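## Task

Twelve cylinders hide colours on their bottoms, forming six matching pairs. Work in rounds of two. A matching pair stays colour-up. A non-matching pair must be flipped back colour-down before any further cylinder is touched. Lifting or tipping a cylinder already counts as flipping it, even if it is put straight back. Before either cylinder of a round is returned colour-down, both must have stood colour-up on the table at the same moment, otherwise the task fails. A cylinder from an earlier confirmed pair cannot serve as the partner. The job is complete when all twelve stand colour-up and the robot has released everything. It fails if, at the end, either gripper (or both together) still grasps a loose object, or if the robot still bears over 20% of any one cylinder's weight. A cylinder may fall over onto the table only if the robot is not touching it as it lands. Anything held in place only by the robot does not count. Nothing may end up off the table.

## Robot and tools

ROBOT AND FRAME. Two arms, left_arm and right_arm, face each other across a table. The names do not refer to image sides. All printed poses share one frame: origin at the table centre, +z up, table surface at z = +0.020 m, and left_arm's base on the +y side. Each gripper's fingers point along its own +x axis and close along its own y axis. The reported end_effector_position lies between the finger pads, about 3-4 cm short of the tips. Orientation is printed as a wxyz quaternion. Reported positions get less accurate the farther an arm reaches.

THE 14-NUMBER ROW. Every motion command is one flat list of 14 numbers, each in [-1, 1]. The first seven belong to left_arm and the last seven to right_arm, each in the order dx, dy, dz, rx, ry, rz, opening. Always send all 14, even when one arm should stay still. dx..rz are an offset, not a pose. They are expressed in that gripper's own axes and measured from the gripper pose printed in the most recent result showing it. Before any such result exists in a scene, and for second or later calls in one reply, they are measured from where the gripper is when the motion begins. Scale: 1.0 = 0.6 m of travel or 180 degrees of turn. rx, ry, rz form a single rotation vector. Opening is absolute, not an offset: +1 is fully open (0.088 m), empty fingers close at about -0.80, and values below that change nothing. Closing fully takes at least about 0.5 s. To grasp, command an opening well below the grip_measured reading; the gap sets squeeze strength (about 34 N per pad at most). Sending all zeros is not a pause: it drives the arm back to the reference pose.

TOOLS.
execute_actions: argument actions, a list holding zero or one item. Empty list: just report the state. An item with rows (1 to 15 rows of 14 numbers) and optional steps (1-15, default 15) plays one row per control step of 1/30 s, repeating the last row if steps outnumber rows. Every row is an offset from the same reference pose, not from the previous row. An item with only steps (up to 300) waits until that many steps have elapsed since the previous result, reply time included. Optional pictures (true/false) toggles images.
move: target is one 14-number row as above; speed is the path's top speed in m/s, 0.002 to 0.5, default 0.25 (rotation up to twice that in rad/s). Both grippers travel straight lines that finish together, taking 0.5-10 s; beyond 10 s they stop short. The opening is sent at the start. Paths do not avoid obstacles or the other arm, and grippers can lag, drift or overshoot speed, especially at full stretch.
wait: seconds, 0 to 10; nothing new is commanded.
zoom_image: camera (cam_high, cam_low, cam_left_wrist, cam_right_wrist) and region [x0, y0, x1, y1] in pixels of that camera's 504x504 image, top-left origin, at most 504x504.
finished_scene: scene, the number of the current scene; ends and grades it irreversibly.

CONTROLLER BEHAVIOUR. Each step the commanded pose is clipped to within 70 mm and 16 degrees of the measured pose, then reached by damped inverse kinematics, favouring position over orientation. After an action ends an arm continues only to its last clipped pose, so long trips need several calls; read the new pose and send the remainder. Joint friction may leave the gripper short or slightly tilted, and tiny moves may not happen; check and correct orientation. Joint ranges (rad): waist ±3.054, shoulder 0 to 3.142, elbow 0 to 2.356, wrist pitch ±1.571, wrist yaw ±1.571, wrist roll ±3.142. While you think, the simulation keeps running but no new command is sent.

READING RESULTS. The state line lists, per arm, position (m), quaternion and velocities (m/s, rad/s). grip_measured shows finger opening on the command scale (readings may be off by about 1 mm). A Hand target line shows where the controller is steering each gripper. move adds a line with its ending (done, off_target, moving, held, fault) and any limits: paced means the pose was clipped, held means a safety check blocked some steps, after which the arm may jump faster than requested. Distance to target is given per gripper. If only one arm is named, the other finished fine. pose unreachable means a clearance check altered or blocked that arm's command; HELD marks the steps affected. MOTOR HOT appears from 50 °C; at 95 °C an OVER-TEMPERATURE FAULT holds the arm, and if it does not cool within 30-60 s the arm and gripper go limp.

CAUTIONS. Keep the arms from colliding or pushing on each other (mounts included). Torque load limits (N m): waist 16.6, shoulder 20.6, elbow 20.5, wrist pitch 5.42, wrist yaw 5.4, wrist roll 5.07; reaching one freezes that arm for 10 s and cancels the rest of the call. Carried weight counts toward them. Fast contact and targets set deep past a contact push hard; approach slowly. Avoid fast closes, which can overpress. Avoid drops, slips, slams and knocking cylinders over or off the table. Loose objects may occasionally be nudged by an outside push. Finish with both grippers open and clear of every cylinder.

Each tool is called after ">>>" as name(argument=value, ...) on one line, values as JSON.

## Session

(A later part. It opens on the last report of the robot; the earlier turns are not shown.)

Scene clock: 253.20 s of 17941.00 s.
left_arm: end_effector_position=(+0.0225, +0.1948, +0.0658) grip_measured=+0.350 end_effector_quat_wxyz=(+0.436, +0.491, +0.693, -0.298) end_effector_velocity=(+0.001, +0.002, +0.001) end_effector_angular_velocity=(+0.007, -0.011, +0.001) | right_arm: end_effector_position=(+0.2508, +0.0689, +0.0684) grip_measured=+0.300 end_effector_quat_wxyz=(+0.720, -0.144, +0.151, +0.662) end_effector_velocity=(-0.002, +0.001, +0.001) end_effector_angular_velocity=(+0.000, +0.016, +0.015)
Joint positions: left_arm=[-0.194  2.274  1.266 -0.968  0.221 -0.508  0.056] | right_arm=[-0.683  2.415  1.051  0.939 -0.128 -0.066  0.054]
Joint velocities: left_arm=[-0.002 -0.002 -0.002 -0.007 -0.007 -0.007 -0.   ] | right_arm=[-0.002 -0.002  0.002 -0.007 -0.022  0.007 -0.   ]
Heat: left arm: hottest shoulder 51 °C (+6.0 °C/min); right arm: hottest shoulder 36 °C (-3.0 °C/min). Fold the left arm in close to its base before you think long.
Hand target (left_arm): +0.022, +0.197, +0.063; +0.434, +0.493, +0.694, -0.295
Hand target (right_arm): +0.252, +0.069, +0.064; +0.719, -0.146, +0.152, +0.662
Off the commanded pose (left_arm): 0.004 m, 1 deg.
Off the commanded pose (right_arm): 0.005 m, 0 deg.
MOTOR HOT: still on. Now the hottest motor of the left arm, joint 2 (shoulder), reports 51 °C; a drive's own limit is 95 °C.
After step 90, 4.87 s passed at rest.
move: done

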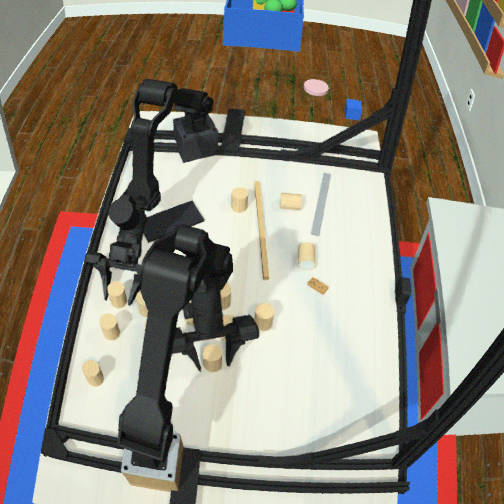

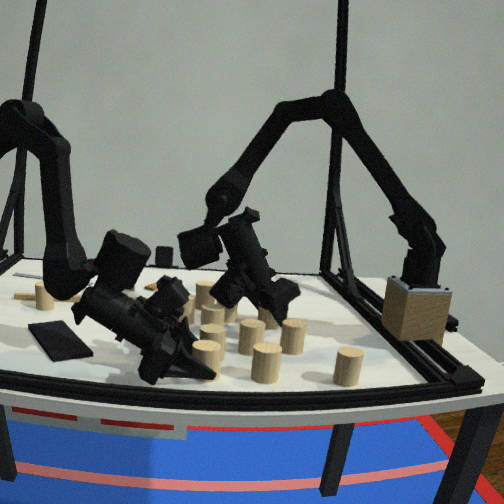

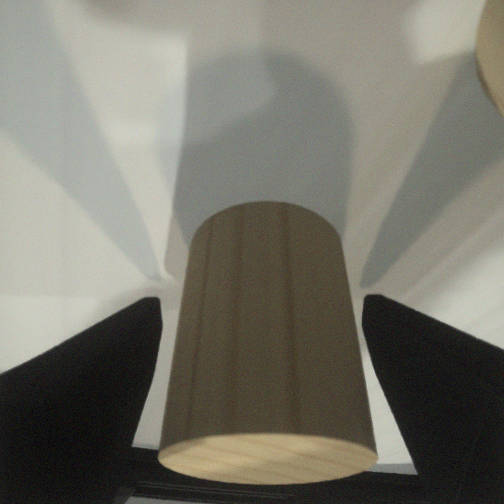

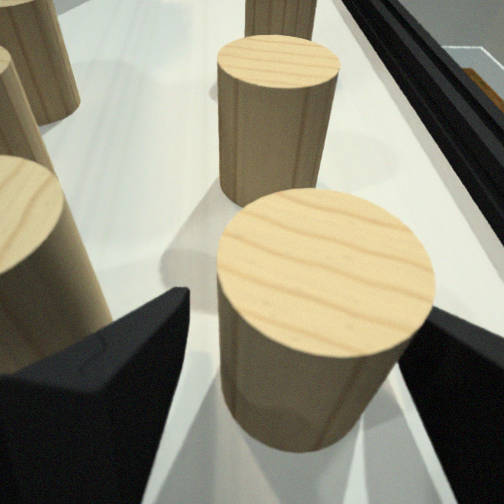

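>>> execute_actions(actions=[{"rows":[[0,0,0,0,0,0,-0.3,0,0,0,0,0,0,0.3]],"steps":7}], pictures=false)

>>> move(target=[-0.067,0,-0.033,0,0,0,-0.3,0,0,0,0,0,0,0.3], speed=0.2)

>>> move(target=[0.136,-0.314,-0.125,0,-0.497,0,-0.3,0,0,0,0,0,0,0.3], speed=0.5)

>>> move(target=[0.016,0,-0.029,0,0,0,-0.3,0,0,0,0,0,0,0.3], speed=0.04)

>>> execute_actions(actions=[{"rows":[[0,0,0,0,0,0,0.5,0,0,0,0,0,0,0.3]],"steps":6}])

Scene clock: 261.70 s of 17941.00 s.
left_arm: end_effector_position=(+0.0224, +0.1950, +0.0657) grip_measured=+0.003 end_effector_quat_wxyz=(+0.436, +0.491, +0.693, -0.298) end_effector_velocity=(+0.003, +0.002, +0.000) end_effector_angular_velocity=(+0.006, -0.031, +0.009) | right_arm: end_effector_position=(+0.2508, +0.0690, +0.0682) grip_measured=+0.300 end_effector_quat_wxyz=(+0.720, -0.144, +0.151, +0.662) end_effector_velocity=(+0.000, -0.001, -0.001) end_effector_angular_velocity=(-0.006, +0.004, +0.016)
Joint positions: left_arm=[-0.194  2.274  1.266 -0.967  0.221 -0.508  0.039] | right_arm=[-0.683  2.416  1.052  0.94  -0.128 -0.066  0.054]
Joint velocities: left_arm=[-0.002 -0.002 -0.002 -0.007 -0.022 -0.022  0.   ] | right_arm=[-0.007 -0.002 -0.002 -0.007 -0.022 -0.007  0.   ]
Heat: left arm: hottest shoulder 49 °C (+3.0 °C/min); right arm: hottest shoulder 36 °C (-3.0 °C/min). Fold the left arm in close to its base before you think long.
Hand target (left_arm): +0.023, +0.195, +0.066; +0.436, +0.491, +0.693, -0.298
Hand target (right_arm): +0.251, +0.069, +0.068; +0.720, -0.144, +0.151, +0.662
Off the commanded pose (left_arm): 0.000 m, 0 deg.
Off the commanded pose (right_arm): 0.000 m, 0 deg.
MOTOR HOT: still on. Now the hottest motor of the left arm, joint 2 (shoulder), reports 49 °C; a drive's own limit is 95 °C.
Steps of this call (steps 1 to 90: nothing new was sent; then 5.27 s passed at rest; steps 91 to 97: all 7 steps of this action). Readings (end_effector_position):
91: left_arm (+0.0225, +0.1949, +0.0656) | right_arm (+0.2508, +0.0690, +0.0682)
92: left_arm (+0.0224, +0.1949, +0.0657) | right_arm (+0.2508, +0.0690, +0.0682)
94: left_arm (+0.0224, +0.1950, +0.0657) | right_arm (+0.2508, +0.0690, +0.0682)
97: the state above

Scene clock: 262.73 s of 17941.00 s.
left_arm: end_effector_position=(+0.0232, +0.1984, +0.1056) grip_measured=+0.003 end_effector_quat_wxyz=(+0.433, +0.495, +0.695, -0.291) end_effector_velocity=(+0.000, +0.004, +0.004) end_effector_angular_velocity=(+0.017, +0.006, -0.001) | right_arm: end_effector_position=(+0.2508, +0.0690, +0.0682) grip_measured=+0.300 end_effector_quat_wxyz=(+0.720, -0.144, +0.151, +0.662) end_effector_velocity=(+0.000, +0.000, +0.002) end_effector_angular_velocity=(+0.007, -0.005, +0.007)
Joint positions: left_arm=[-0.194  2.179  1.291 -1.105  0.221 -0.508  0.039] | right_arm=[-0.683  2.416  1.052  0.94  -0.128 -0.066  0.054]
Joint velocities: left_arm=[ 0.002 -0.007 -0.002 -0.022  0.007  0.007 -0.   ] | right_arm=[-0.002 -0.002 -0.002  0.007 -0.007 -0.007  0.   ]
Heat: left arm: hottest shoulder 49 °C (+3.0 °C/min); right arm: hottest shoulder 37 °C (-1.0 °C/min). Fold the left arm in close to its base before you think long.
Hand target (left_arm): +0.022, +0.195, +0.111; +0.436, +0.491, +0.693, -0.298
Hand target (right_arm): +0.251, +0.069, +0.068; +0.720, -0.144, +0.151, +0.662
Off the commanded pose (left_arm): 0.006 m, 1 deg.
Off the commanded pose (right_arm): 0.000 m, 0 deg.
MOTOR HOT: still on. Now the hottest motor of the left arm, joint 2 (shoulder), reports 49 °C; a drive's own limit is 95 °C.
move: done

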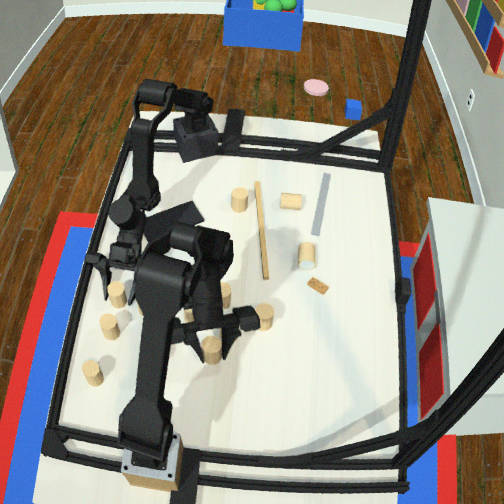

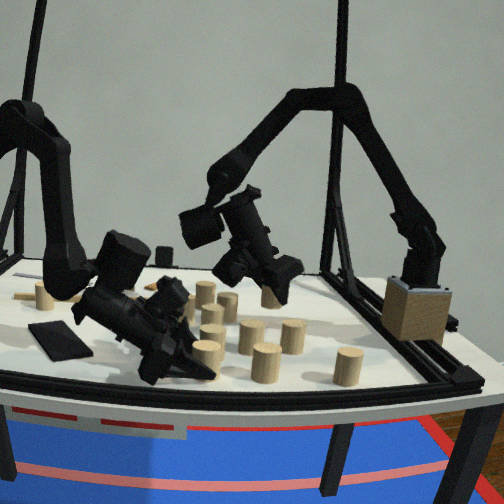

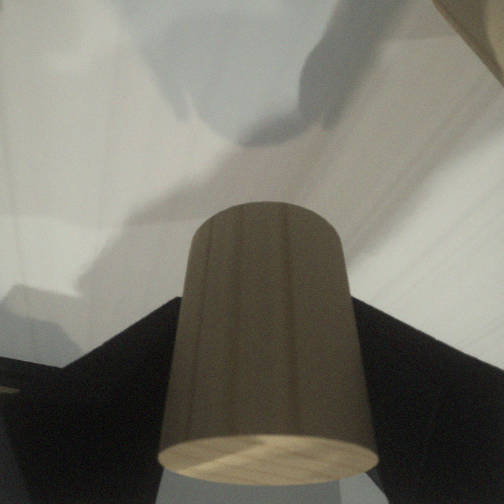

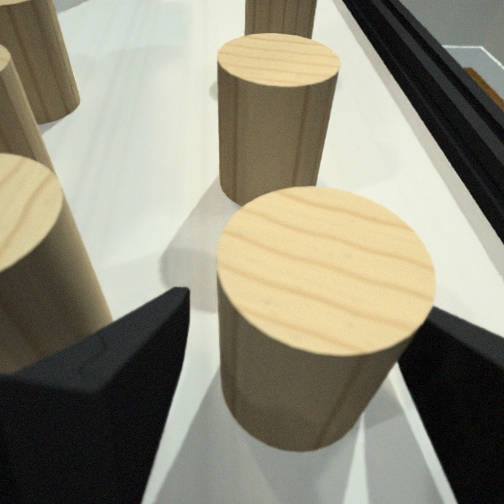

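Scene clock: 264.90 s of 17941.00 s.
left_arm: end_effector_position=(-0.1891, +0.2362, +0.0629) grip_measured=+0.003 end_effector_quat_wxyz=(+0.794, +0.150, +0.198, -0.556) end_effector_velocity=(+0.001, +0.001, -0.000) end_effector_angular_velocity=(-0.004, -0.014, +0.007) | right_arm: end_effector_position=(+0.2508, +0.0690, +0.0682) grip_measured=+0.300 end_effector_quat_wxyz=(+0.720, -0.144, +0.151, +0.662) end_effector_velocity=(-0.002, +0.000, -0.002) end_effector_angular_velocity=(-0.007, -0.002, +0.012)
Joint positions: left_arm=[-1.255  2.443  1.26  -0.475 -1.067 -1.649  0.039] | right_arm=[-0.683  2.416  1.052  0.94  -0.128 -0.066  0.054]
Joint velocities: left_arm=[-0.002  0.012  0.017 -0.037 -0.007 -0.022 -0.   ] | right_arm=[ 0.002  0.002  0.002 -0.007 -0.007 -0.007  0.   ]
Heat: left arm: hottest shoulder 49 °C (+3.0 °C/min); right arm: hottest shoulder 37 °C (-1.0 °C/min). Fold the left arm in close to its base before you think long.
Hand target (left_arm): -0.191, +0.236, +0.062; +0.794, +0.148, +0.196, -0.556
Hand target (right_arm): +0.251, +0.069, +0.068; +0.720, -0.144, +0.151, +0.662
Off the commanded pose (left_arm): 0.004 m, 1 deg.
Off the commanded pose (right_arm): 0.000 m, 0 deg.
MOTOR HOT: still on. Now the hottest motor of the left arm, joint 2 (shoulder), reports 49 °C; a drive's own limit is 95 °C.
move: done

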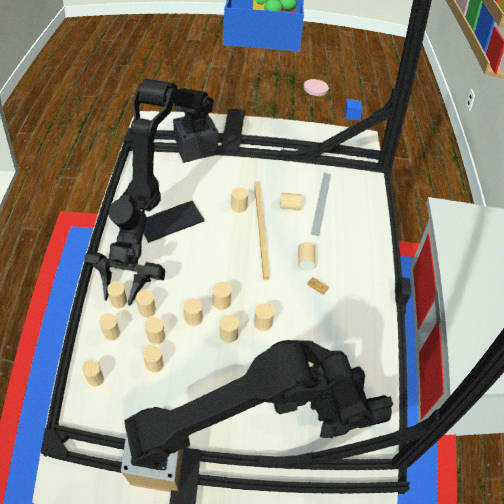

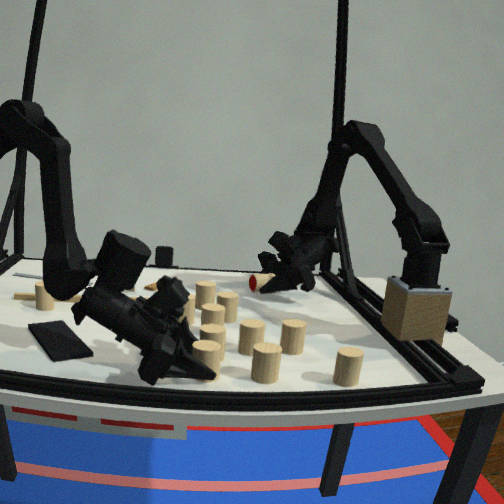

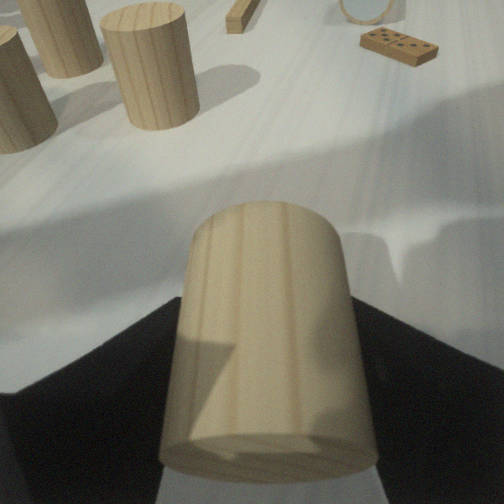

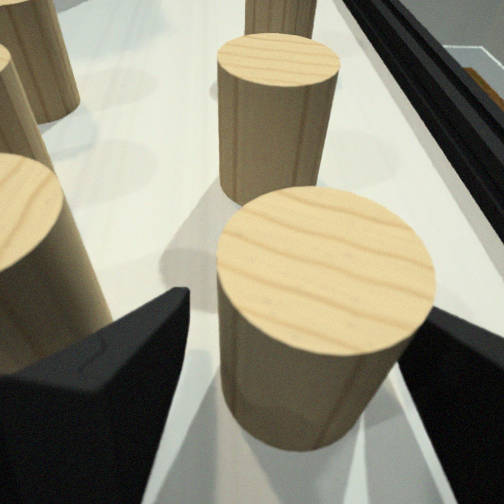

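Scene clock: 265.63 s of 17941.00 s.
left_arm: end_effector_position=(-0.1885, +0.2360, +0.0514) grip_measured=+0.003 end_effector_quat_wxyz=(+0.794, +0.144, +0.193, -0.558) end_effector_velocity=(-0.000, -0.001, +0.002) end_effector_angular_velocity=(-0.024, +0.002, -0.001) | right_arm: end_effector_position=(+0.2508, +0.0690, +0.0682) grip_measured=+0.300 end_effector_quat_wxyz=(+0.720, -0.144, +0.151, +0.662) end_effector_velocity=(-0.002, +0.001, +0.002) end_effector_angular_velocity=(+0.007, -0.005, +0.012)
Joint positions: left_arm=[-1.257  2.481  1.261 -0.434 -1.082 -1.65   0.039] | right_arm=[-0.683  2.416  1.052  0.94  -0.128 -0.066  0.054]
Joint velocities: left_arm=[-0.002  0.002 -0.002  0.007 -0.022 -0.007 -0.   ] | right_arm=[ 0.002 -0.002 -0.002  0.007 -0.007 -0.007  0.   ]
Heat: left arm: hottest shoulder 49 °C (+3.0 °C/min); right arm: hottest shoulder 37 °C (-1.0 °C/min). Fold the left arm in close to its base before you think long.
Hand target (left_arm): -0.188, +0.236, +0.043; +0.794, +0.150, +0.198, -0.556
Hand target (right_arm): +0.251, +0.069, +0.068; +0.720, -0.144, +0.151, +0.662
Off the commanded pose (left_arm): 0.008 m, 1 deg.
Off the commanded pose (right_arm): 0.000 m, 0 deg.
MOTOR HOT: still on. Now the hottest motor of the left arm, joint 2 (shoulder), reports 49 °C; a drive's own limit is 95 °C.
move: done

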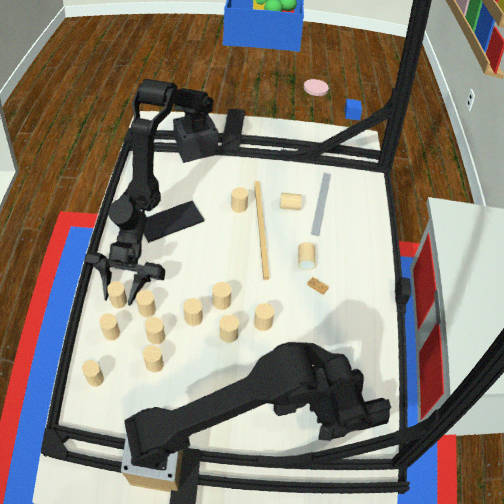

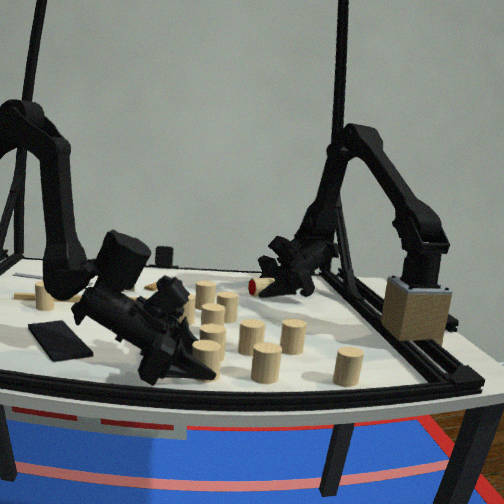

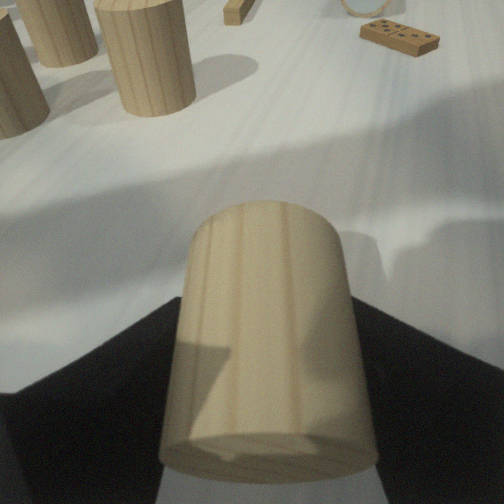

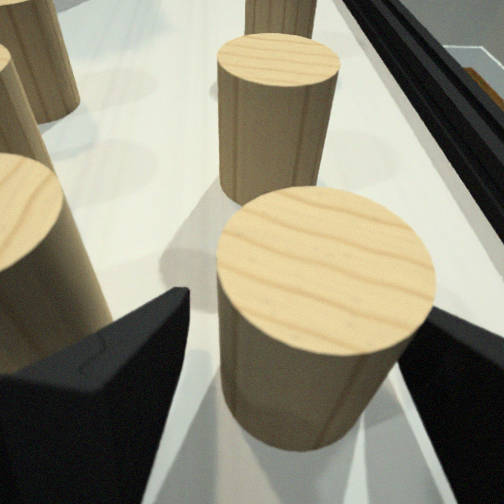

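Scene clock: 265.83 s of 17941.00 s.
left_arm: end_effector_position=(-0.1879, +0.2359, +0.0528) grip_measured=+0.397 end_effector_quat_wxyz=(+0.795, +0.142, +0.189, -0.559) end_effector_velocity=(-0.005, +0.002, +0.002) end_effector_angular_velocity=(-0.013, +0.016, -0.009) | right_arm: end_effector_position=(+0.2508, +0.0690, +0.0682) grip_measured=+0.300 end_effector_quat_wxyz=(+0.720, -0.144, +0.151, +0.662) end_effector_velocity=(+0.000, +0.000, +0.001) end_effector_angular_velocity=(-0.003, -0.017, +0.013)
Joint positions: left_arm=[-1.258  2.481  1.261 -0.439 -1.092 -1.654  0.058] | right_arm=[-0.683  2.416  1.052  0.94  -0.128 -0.066  0.054]
Joint velocities: left_arm=[-0.012 -0.002  0.002  0.007 -0.007 -0.007  0.165] | right_arm=[-0.002 -0.002  0.002 -0.007 -0.007 -0.022 -0.   ]
Heat: left arm: hottest shoulder 49 °C (+3.0 °C/min); right arm: hottest shoulder 37 °C (-1.0 °C/min). Fold the left arm in close to its base before you think long.
Hand target (left_arm): -0.188, +0.236, +0.051; +0.794, +0.144, +0.193, -0.558
Hand target (right_arm): +0.251, +0.069, +0.068; +0.720, -0.144, +0.151, +0.662
Off the commanded pose (left_arm): 0.001 m, 1 deg.
Off the commanded pose (right_arm): 0.000 m, 0 deg.
MOTOR HOT: still on. Now the hottest motor of the left arm, joint 2 (shoulder), reports 49 °C; a drive's own limit is 95 °C.
Steps of this call (steps 1 to 6: all 6 steps of this action). Readings (end_effector_position):
1: left_arm (-0.1884, +0.2359, +0.0515) | right_arm (+0.2508, +0.0690, +0.0682)
2: left_arm (-0.1884, +0.2359, +0.0516) | right_arm (+0.2508, +0.0690, +0.0682)
4: left_arm (-0.1880, +0.2359, +0.0524) | right_arm (+0.2508, +0.0690, +0.0682)
6: the state above

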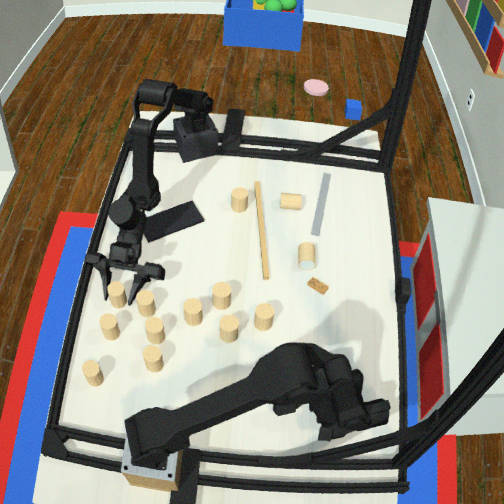

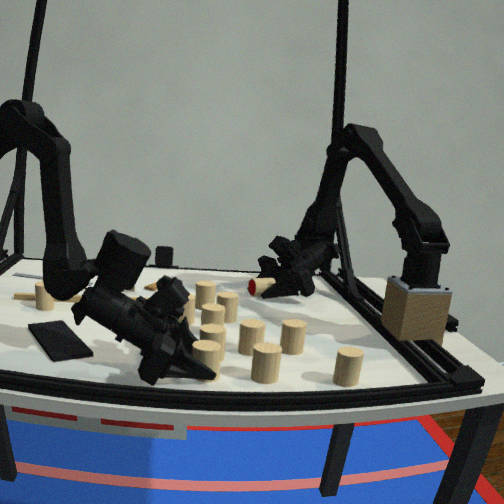

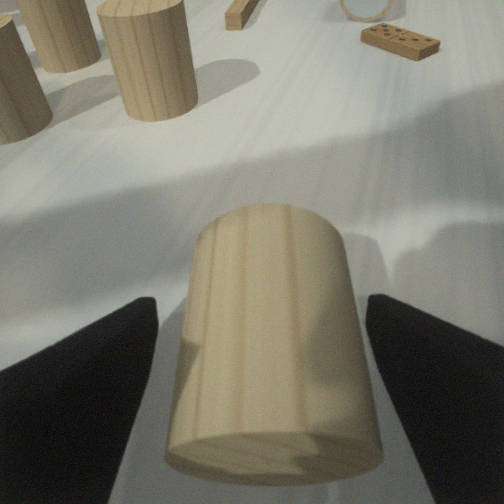

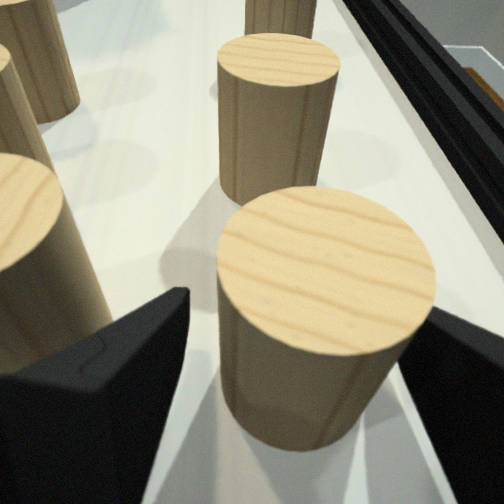

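>>> move(target=[-0.017,0,0.032,0,0,0,0.5,-0.117,0,0,0,0,0,0.3], speed=0.2)

>>> move(target=[0.033,-0.004,0.012,0,0.503,0,0.5,-0.40,0.326,-0.136,-0.215,0,0.482,0.5], speed=0.5)

Scene clock: 275.30 s of 17941.00 s.
left_arm: end_effector_position=(-0.1885, +0.2357, +0.0707) grip_measured=+0.500 end_effector_quat_wxyz=(+0.795, +0.145, +0.187, -0.558) end_effector_velocity=(+0.004, +0.001, +0.000) end_effector_angular_velocity=(-0.006, -0.009, +0.007) | right_arm: end_effector_position=(+0.2440, +0.0055, +0.0901) grip_measured=+0.300 end_effector_quat_wxyz=(+0.719, -0.148, +0.157, +0.660) end_effector_velocity=(-0.003, -0.001, +0.002) end_effector_angular_velocity=(-0.001, +0.003, +0.021)
Joint positions: left_arm=[-1.258  2.429  1.258 -0.495 -1.092 -1.653  0.063] | right_arm=[-0.706  2.221  0.753  1.028 -0.147 -0.075  0.054]
Joint velocities: left_arm=[-0.002  0.002 -0.002 -0.022 -0.007 -0.022  0.   ] | right_arm=[-0.002 -0.012 -0.007 -0.007 -0.022 -0.007 -0.   ]
Heat: left arm: hottest shoulder 48 °C (+0.0 °C/min); right arm: hottest shoulder 38 °C (+1.0 °C/min). Fold the left arm in close to its base before you think long.
Hand target (left_arm): -0.188, +0.236, +0.075; +0.795, +0.142, +0.189, -0.559
Hand target (right_arm): +0.245, +0.005, +0.097; +0.720, -0.144, +0.151, +0.662
Off the commanded pose (left_arm): 0.004 m, 0 deg.
Off the commanded pose (right_arm): 0.007 m, 1 deg.
MOTOR HOT: still on. Now the hottest motor of the left arm, joint 2 (shoulder), reports 48 °C; a drive's own limit is 95 °C.
After step 90, 5.57 s passed at rest.
move: done

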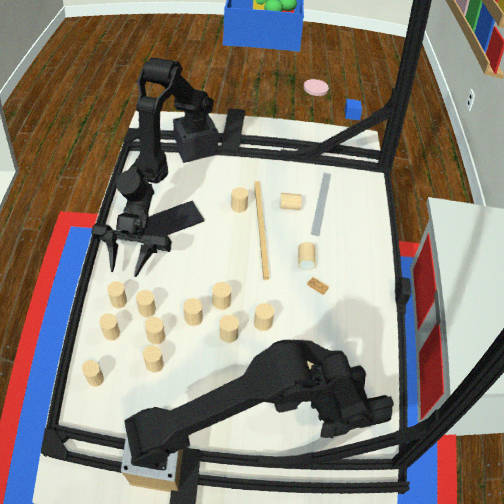

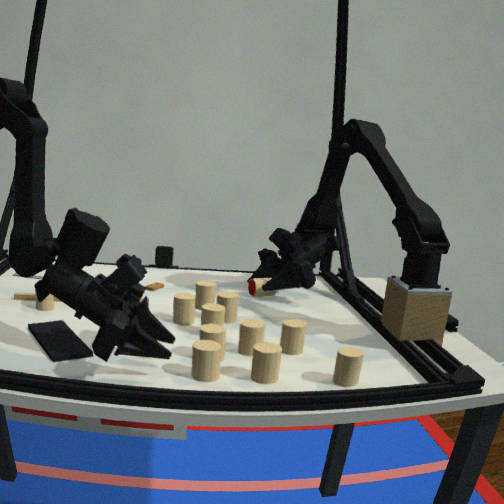

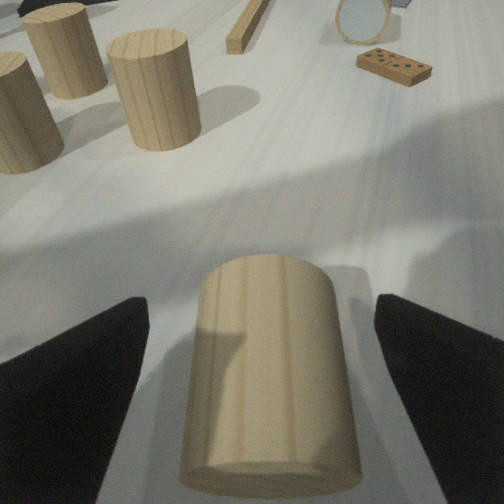

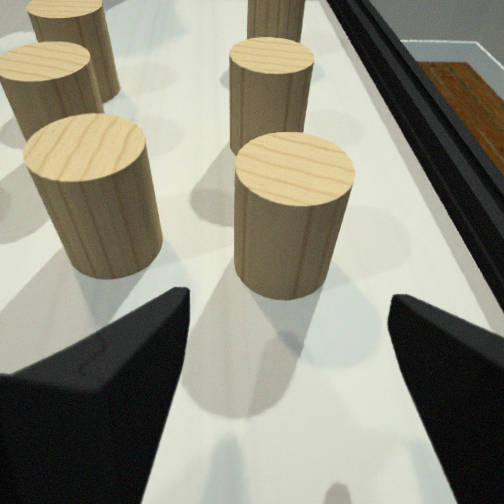

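Scene clock: 277.57 s of 17941.00 s.
left_arm: end_effector_position=(-0.1818, +0.2147, +0.0701) grip_measured=+0.500 end_effector_quat_wxyz=(+0.432, +0.497, +0.694, -0.291) end_effector_velocity=(-0.001, +0.001, +0.000) end_effector_angular_velocity=(-0.002, -0.010, -0.003) | right_arm: end_effector_position=(+0.0275, -0.2287, +0.1176) grip_measured=+0.500 end_effector_quat_wxyz=(+0.003, -0.209, +0.009, +0.978) end_effector_velocity=(-0.001, -0.003, +0.003) end_effector_angular_velocity=(-0.008, +0.010, +0.016)
Joint positions: left_arm=[-0.698  2.467  1.673 -1.048  0.395 -1.003  0.063] | right_arm=[-0.517  1.864  0.594 -0.428 -1.147 -1.691  0.064]
Joint velocities: left_arm=[-0.007  0.002  0.007 -0.007 -0.007 -0.007 -0.   ] | right_arm=[ 0.002  0.002  0.012 -0.051 -0.007 -0.037 -0.   ]
Heat: left arm: hottest shoulder 48 °C (+0.0 °C/min); right arm: hottest shoulder 38 °C (+2.0 °C/min). Fold the left arm in close to its base before you think long.
Hand target (left_arm): -0.183, +0.214, +0.069; +0.431, +0.498, +0.695, -0.290
Hand target (right_arm): +0.027, -0.228, +0.116; +0.000, -0.209, +0.011, +0.978
Off the commanded pose (left_arm): 0.003 m, 1 deg.
Off the commanded pose (right_arm): 0.002 m, 1 deg.
MOTOR HOT: still on. Now the hottest motor of the left arm, joint 2 (shoulder), reports 48 °C; a drive's own limit is 95 °C.
move: done

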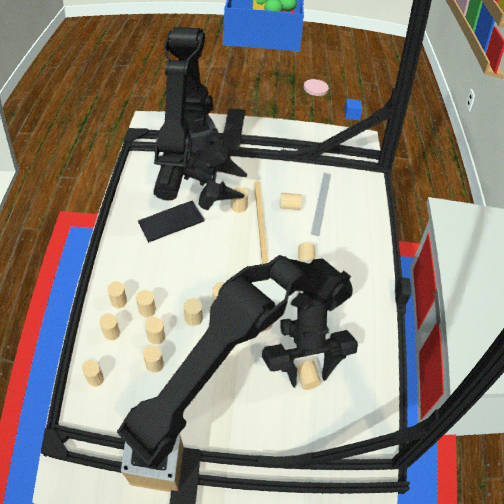

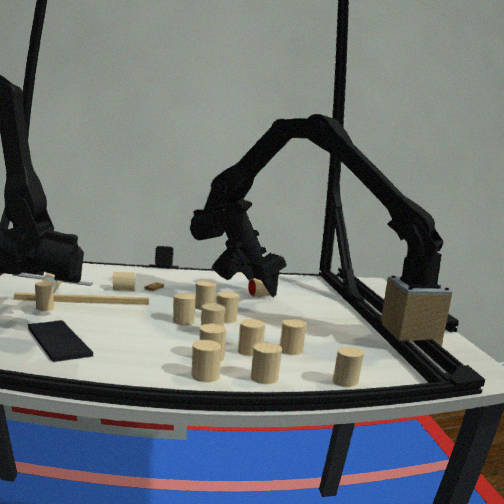

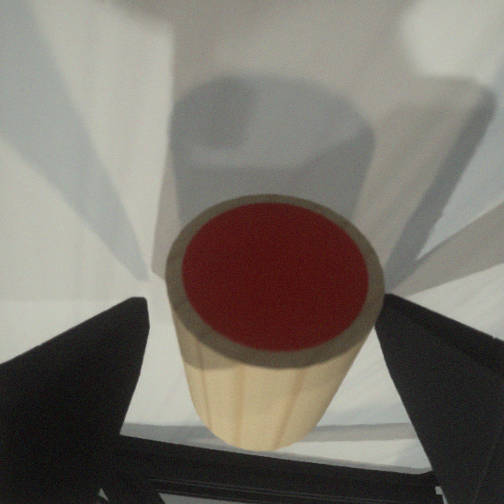

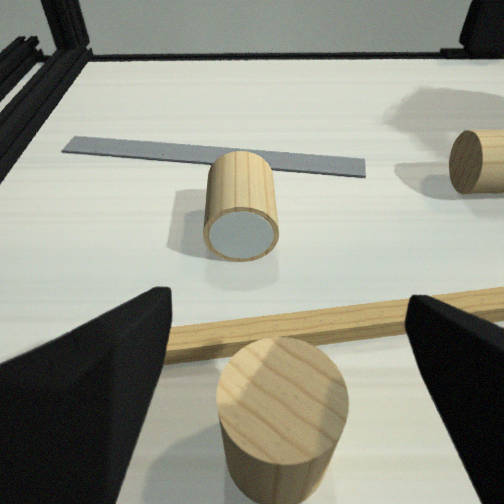

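>>> execute_actions(actions=[])

Scene clock: 296.53 s of 17941.00 s.
left_arm: end_effector_position=(-0.1816, +0.2148, +0.0696) grip_measured=+0.500 end_effector_quat_wxyz=(+0.432, +0.498, +0.694, -0.290) end_effector_velocity=(+0.003, -0.000, +0.001) end_effector_angular_velocity=(-0.011, -0.021, -0.002) | right_arm: end_effector_position=(+0.0274, -0.2288, +0.1176) grip_measured=+0.500 end_effector_quat_wxyz=(+0.003, -0.209, +0.010, +0.978) end_effector_velocity=(+0.000, +0.001, +0.001) end_effector_angular_velocity=(+0.001, +0.007, -0.006)
Joint positions: left_arm=[-0.698  2.469  1.674 -1.049  0.396 -1.002  0.063] | right_arm=[-0.516  1.865  0.595 -0.431 -1.147 -1.693  0.064]
Joint velocities: left_arm=[-0.002 -0.007 -0.002 -0.007 -0.022 -0.007 -0.   ] | right_arm=[-0.002 -0.002 -0.002  0.007 -0.007  0.007 -0.   ]
Heat: left arm: hottest shoulder 48 °C (-3.0 °C/min); right arm: hottest shoulder 35 °C (+0.0 °C/min). Fold the left arm in close to its base before you think long.
Hand target (left_arm): -0.183, +0.214, +0.069; +0.430, +0.498, +0.695, -0.290
Hand target (right_arm): +0.027, -0.228, +0.116; +0.000, -0.209, +0.011, +0.978
Off the commanded pose (left_arm): 0.003 m, 1 deg.
Off the commanded pose (right_arm): 0.002 m, 1 deg.
MOTOR HOT: still on. Now the hottest motor of the left arm, joint 2 (shoulder), reports 48 °C; a drive's own limit is 95 °C.
Steps of this call (steps 1 to 90: nothing new was sent; then 15.97 s passed at rest). Readings (end_effector_position):
1: left_arm (-0.1819, +0.2147, +0.0701) | right_arm (+0.0275, -0.2287, +0.1176)
2: left_arm (-0.1819, +0.2147, +0.0701) | right_arm (+0.0274, -0.2288, +0.1176)
4: left_arm (-0.1817, +0.2149, +0.0698) | right_arm (+0.0274, -0.2288, +0.1177)
8: left_arm (-0.1817, +0.2149, +0.0697) | right_arm (+0.0274, -0.2288, +0.1177)
90: the state above

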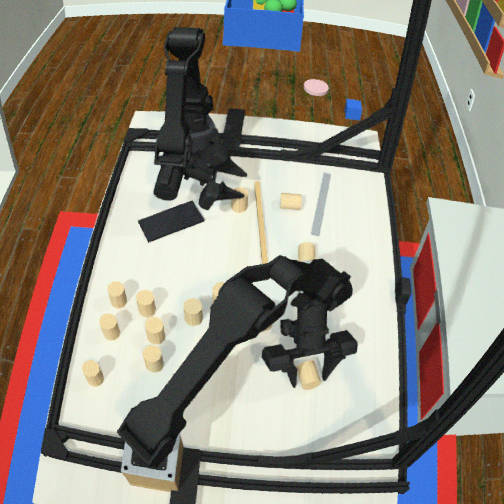

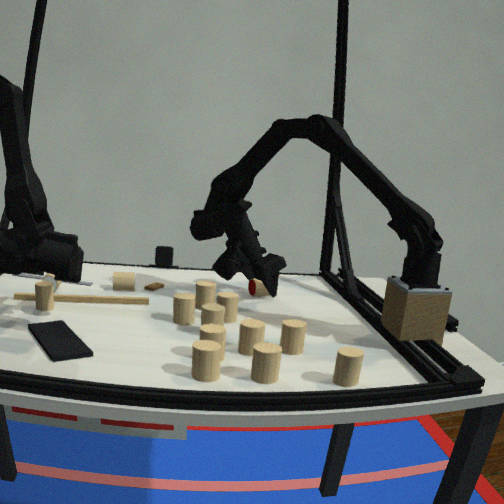

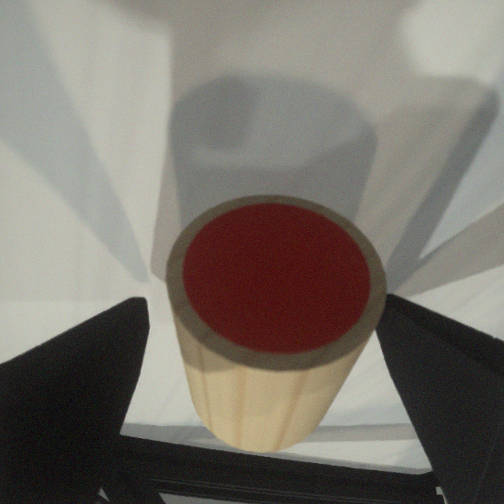

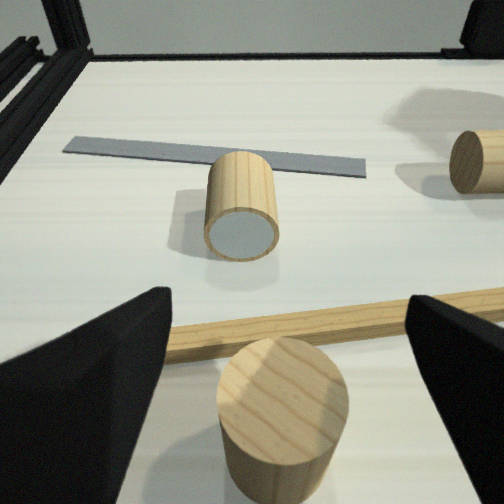

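>>> move(target=[0,0,0,0,0,0,-0.3, 0.045,0.002,-0.096,0,0,0,0.5], speed=0.12)

Scene clock: 301.43 s of 17941.00 s.
left_arm: end_effector_position=(-0.1816, +0.2148, +0.0696) grip_measured=+0.012 end_effector_quat_wxyz=(+0.432, +0.498, +0.694, -0.290) end_effector_velocity=(+0.003, -0.003, -0.002) end_effector_angular_velocity=(-0.029, -0.019, -0.019) | right_arm: end_effector_position=(+0.0274, -0.2281, +0.0566) grip_measured=+0.500 end_effector_quat_wxyz=(+0.005, -0.209, +0.003, +0.978) end_effector_velocity=(+0.002, +0.001, -0.005) end_effector_angular_velocity=(+0.018, -0.023, +0.003)
Joint positions: left_arm=[-0.698  2.469  1.675 -1.05   0.396 -1.002  0.04 ] | right_arm=[-0.516  2.152  0.581 -0.113 -1.146 -1.691  0.064]
Joint velocities: left_arm=[-0.002 -0.002 -0.002  0.007 -0.037  0.007 -0.   ] | right_arm=[-0.002  0.007 -0.002  0.022  0.022 -0.007 -0.   ]
Heat: left arm: hottest shoulder 48 °C (-4.0 °C/min); right arm: hottest shoulder 35 °C (+0.0 °C/min). Fold the left arm in close to its base before you think long.
Hand target (left_arm): -0.182, +0.215, +0.070; +0.432, +0.497, +0.694, -0.290
Hand target (right_arm): +0.027, -0.231, +0.054; +0.003, -0.209, +0.010, +0.978
Off the commanded pose (left_arm): 0.000 m, 0 deg.
Off the commanded pose (right_arm): 0.004 m, 1 deg.
MOTOR HOT: still on. Now the hottest motor of the left arm, joint 2 (shoulder), reports 48 °C; a drive's own limit is 95 °C.
After step 90, 0.93 s passed at rest.
move: done

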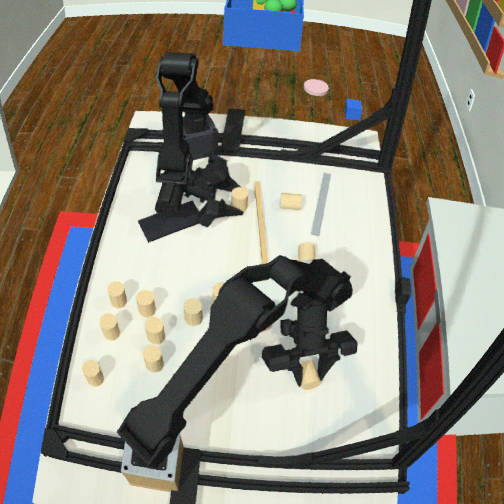

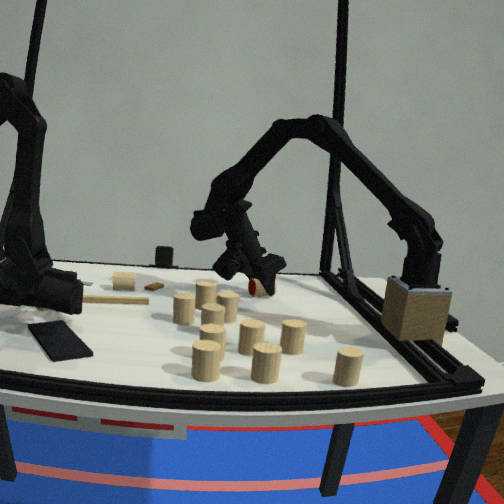

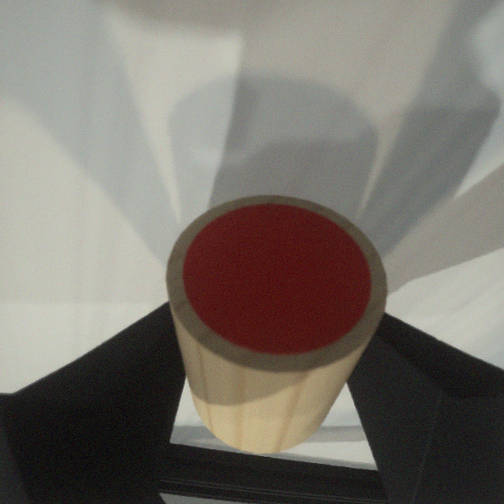

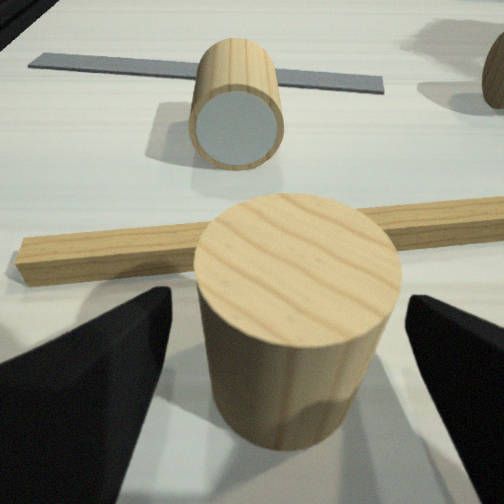

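>>> execute_actions(actions=[{"rows":[[-0.01,0,-0.005,0,0,0,-0.3, 0.003,0,-0.002,0,0,0,-0.3],[-0.02,0,-0.01,0,0,0,-0.3, 0.003,0,-0.002,0,0,0,-0.3],[-0.035,0,-0.018,0,0,0,-0.3, 0.003,0,-0.002,0,0,0,-0.3],[-0.05,0,-0.026,0,0,0,-0.3, 0.003,0,-0.002,0,0,0,-0.3]],"steps":9}], pictures=false)

>>> move(target=[0,0,0,0,0,0,-0.3, -0.03,0,0.068,0,0,0,-0.3], speed=0.2)

>>> move(target=[-0.027,-0.235,0.119,0,-0.5,0,-0.3, -0.024,-0.23,-0.04,0,0.5,0,-0.3], speed=0.5)

Scene clock: 317.97 s of 17941.00 s.
left_arm: end_effector_position=(-0.1792, +0.2177, +0.0928) grip_measured=+0.012 end_effector_quat_wxyz=(+0.433, +0.503, +0.693, -0.282) end_effector_velocity=(-0.025, -0.029, +0.084) end_effector_angular_velocity=(-0.134, +0.107, -0.011) | right_arm: end_effector_position=(+0.0269, -0.2267, +0.0561) grip_measured=+0.004 end_effector_quat_wxyz=(+0.006, -0.208, -0.000, +0.978) end_effector_velocity=(+0.000, +0.003, +0.001) end_effector_angular_velocity=(+0.029, +0.006, -0.000)
Joint positions: left_arm=[-0.698  2.425  1.69  -1.129  0.396 -1.002  0.04 ] | right_arm=[-0.514  2.154  0.58  -0.095 -1.149 -1.681  0.039]
Joint velocities: left_arm=[-0.002 -0.164  0.115 -0.11  -0.007  0.007 -0.   ] | right_arm=[-0.002 -0.002 -0.002  0.022 -0.007 -0.007 -0.   ]
Heat: left arm: hottest shoulder 49 °C (-1.0 °C/min); right arm: hottest shoulder 34 °C (-2.0 °C/min). Fold the left arm in close to its base before you think long.
Hand target (left_arm): -0.182, +0.215, +0.103; +0.432, +0.498, +0.694, -0.290
Hand target (right_arm): +0.026, -0.228, +0.055; +0.005, -0.209, +0.003, +0.978
Off the commanded pose (left_arm): 0.012 m, 1 deg.
Off the commanded pose (right_arm): 0.002 m, 0 deg.
MOTOR HOT: still on. Now the hottest motor of the left arm, joint 2 (shoulder), reports 49 °C; a drive's own limit is 95 °C.
Steps of this call (steps 1 to 487: nothing new was sent; steps 488 to 496: all 9 steps of this action). Readings (end_effector_position):
488: left_arm (-0.1814, +0.2151, +0.0693) | right_arm (+0.0273, -0.2283, +0.0559)
489: left_arm (-0.1808, +0.2158, +0.0698) | right_arm (+0.0272, -0.2276, +0.0559)
491: left_arm (-0.1778, +0.2193, +0.0755) | right_arm (+0.0270, -0.2272, +0.0560)
495: left_arm (-0.1783, +0.2188, +0.0898) | right_arm (+0.0269, -0.2268, +0.0561)
496: the state above

Scene clock: 319.07 s of 17941.00 s.
left_arm: end_effector_position=(-0.1799, +0.2169, +0.0977) grip_measured=+0.012 end_effector_quat_wxyz=(+0.433, +0.501, +0.693, -0.284) end_effector_velocity=(+0.002, +0.002, -0.001) end_effector_angular_velocity=(+0.006, -0.017, +0.002) | right_arm: end_effector_position=(+0.0266, -0.2284, +0.0975) grip_measured=+0.003 end_effector_quat_wxyz=(+0.006, -0.208, +0.007, +0.978) end_effector_velocity=(-0.000, -0.002, +0.003) end_effector_angular_velocity=(-0.005, +0.008, -0.000)
Joint positions: left_arm=[-0.698  2.416  1.696 -1.14   0.396 -1.002  0.04 ] | right_arm=[-0.513  1.95   0.574 -0.299 -1.149 -1.673  0.039]
Joint velocities: left_arm=[-0.002  0.002 -0.002 -0.007 -0.007 -0.007 -0.   ] | right_arm=[-0.002 -0.012 -0.002 -0.022 -0.007 -0.007 -0.   ]
Heat: left arm: hottest shoulder 49 °C (-1.0 °C/min); right arm: hottest shoulder 34 °C (-2.0 °C/min). Fold the left arm in close to its base before you think long.
Hand target (left_arm): -0.180, +0.217, +0.098; +0.433, +0.501, +0.693, -0.284
Hand target (right_arm): +0.026, -0.227, +0.101; +0.006, -0.208, -0.001, +0.978
Off the commanded pose (left_arm): 0.000 m, 0 deg.
Off the commanded pose (right_arm): 0.004 m, 1 deg.
MOTOR HOT: still on. Now the hottest motor of the left arm, joint 2 (shoulder), reports 49 °C; a drive's own limit is 95 °C.
move: done

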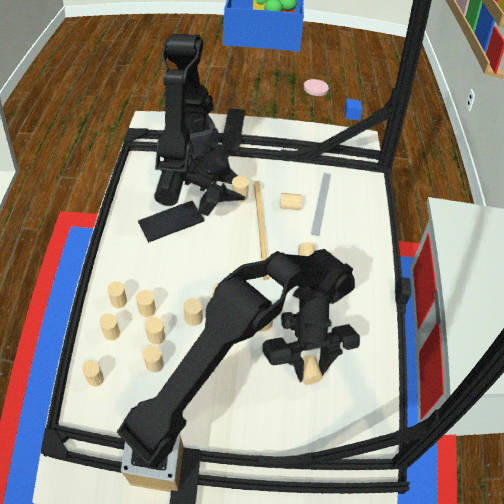

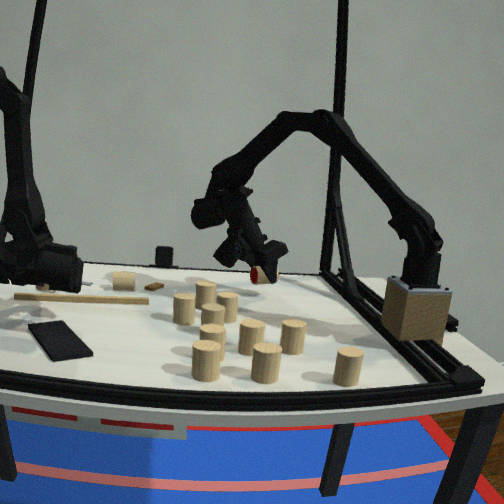

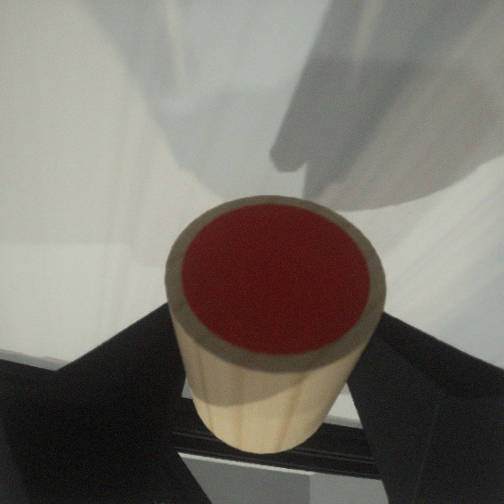

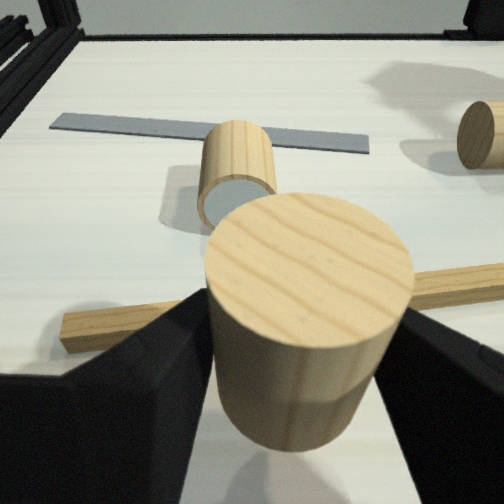

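Scene clock: 321.27 s of 17941.00 s.
left_arm: end_effector_position=(-0.2866, +0.1055, +0.0733) grip_measured=+0.012 end_effector_quat_wxyz=(+0.795, +0.157, +0.189, -0.555) end_effector_velocity=(+0.001, +0.000, +0.001) end_effector_angular_velocity=(-0.018, -0.011, +0.006) | right_arm: end_effector_position=(+0.0506, -0.0927, +0.0820) grip_measured=+0.003 end_effector_quat_wxyz=(+0.003, -0.835, +0.009, +0.550) end_effector_velocity=(+0.001, -0.002, +0.001) end_effector_angular_velocity=(-0.021, -0.000, +0.003)
Joint positions: left_arm=[-1.067  2.789  2.064 -0.606 -1.061 -1.253  0.04 ] | right_arm=[-0.032  2.249  1.474 -0.984  0.363 -1.094  0.039]
Joint velocities: left_arm=[-0.002  0.007  0.007 -0.007 -0.022 -0.007 -0.   ] | right_arm=[-0.002  0.002  0.007 -0.022 -0.007 -0.007 -0.   ]
Heat: left arm: hottest shoulder 49 °C (+0.0 °C/min); right arm: hottest shoulder 34 °C (-2.0 °C/min). Fold the left arm in close to its base before you think long.
Hand target (left_arm): -0.288, +0.105, +0.072; +0.795, +0.154, +0.187, -0.556
Hand target (right_arm): +0.050, -0.092, +0.079; -0.000, +0.838, -0.010, -0.546
Off the commanded pose (left_arm): 0.003 m, 1 deg.
Off the commanded pose (right_arm): 0.003 m, 1 deg.
MOTOR HOT: still on. Now the hottest motor of the left arm, joint 2 (shoulder), reports 49 °C; a drive's own limit is 95 °C.
move: done

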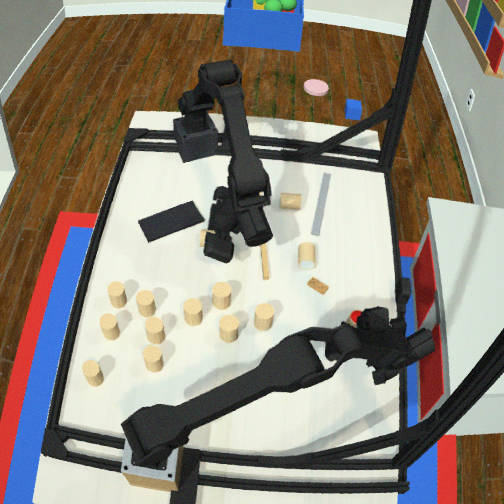

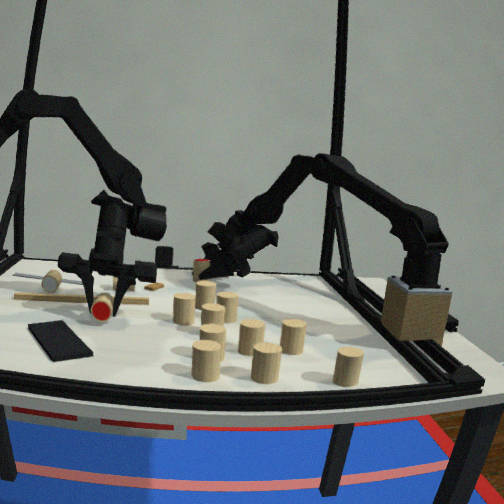

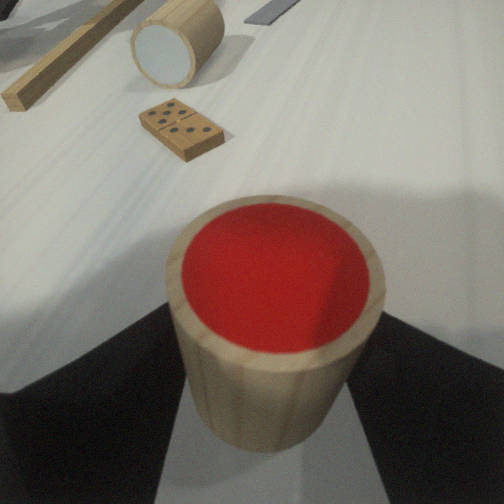

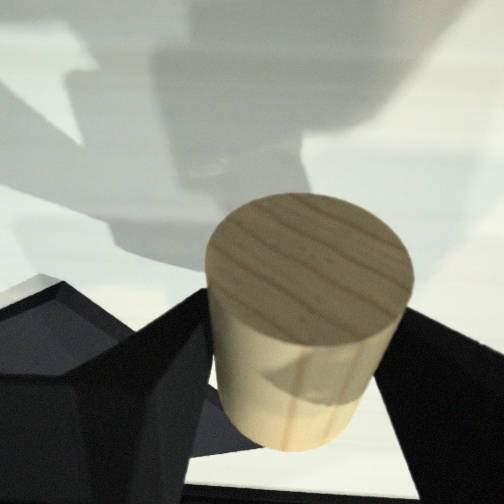

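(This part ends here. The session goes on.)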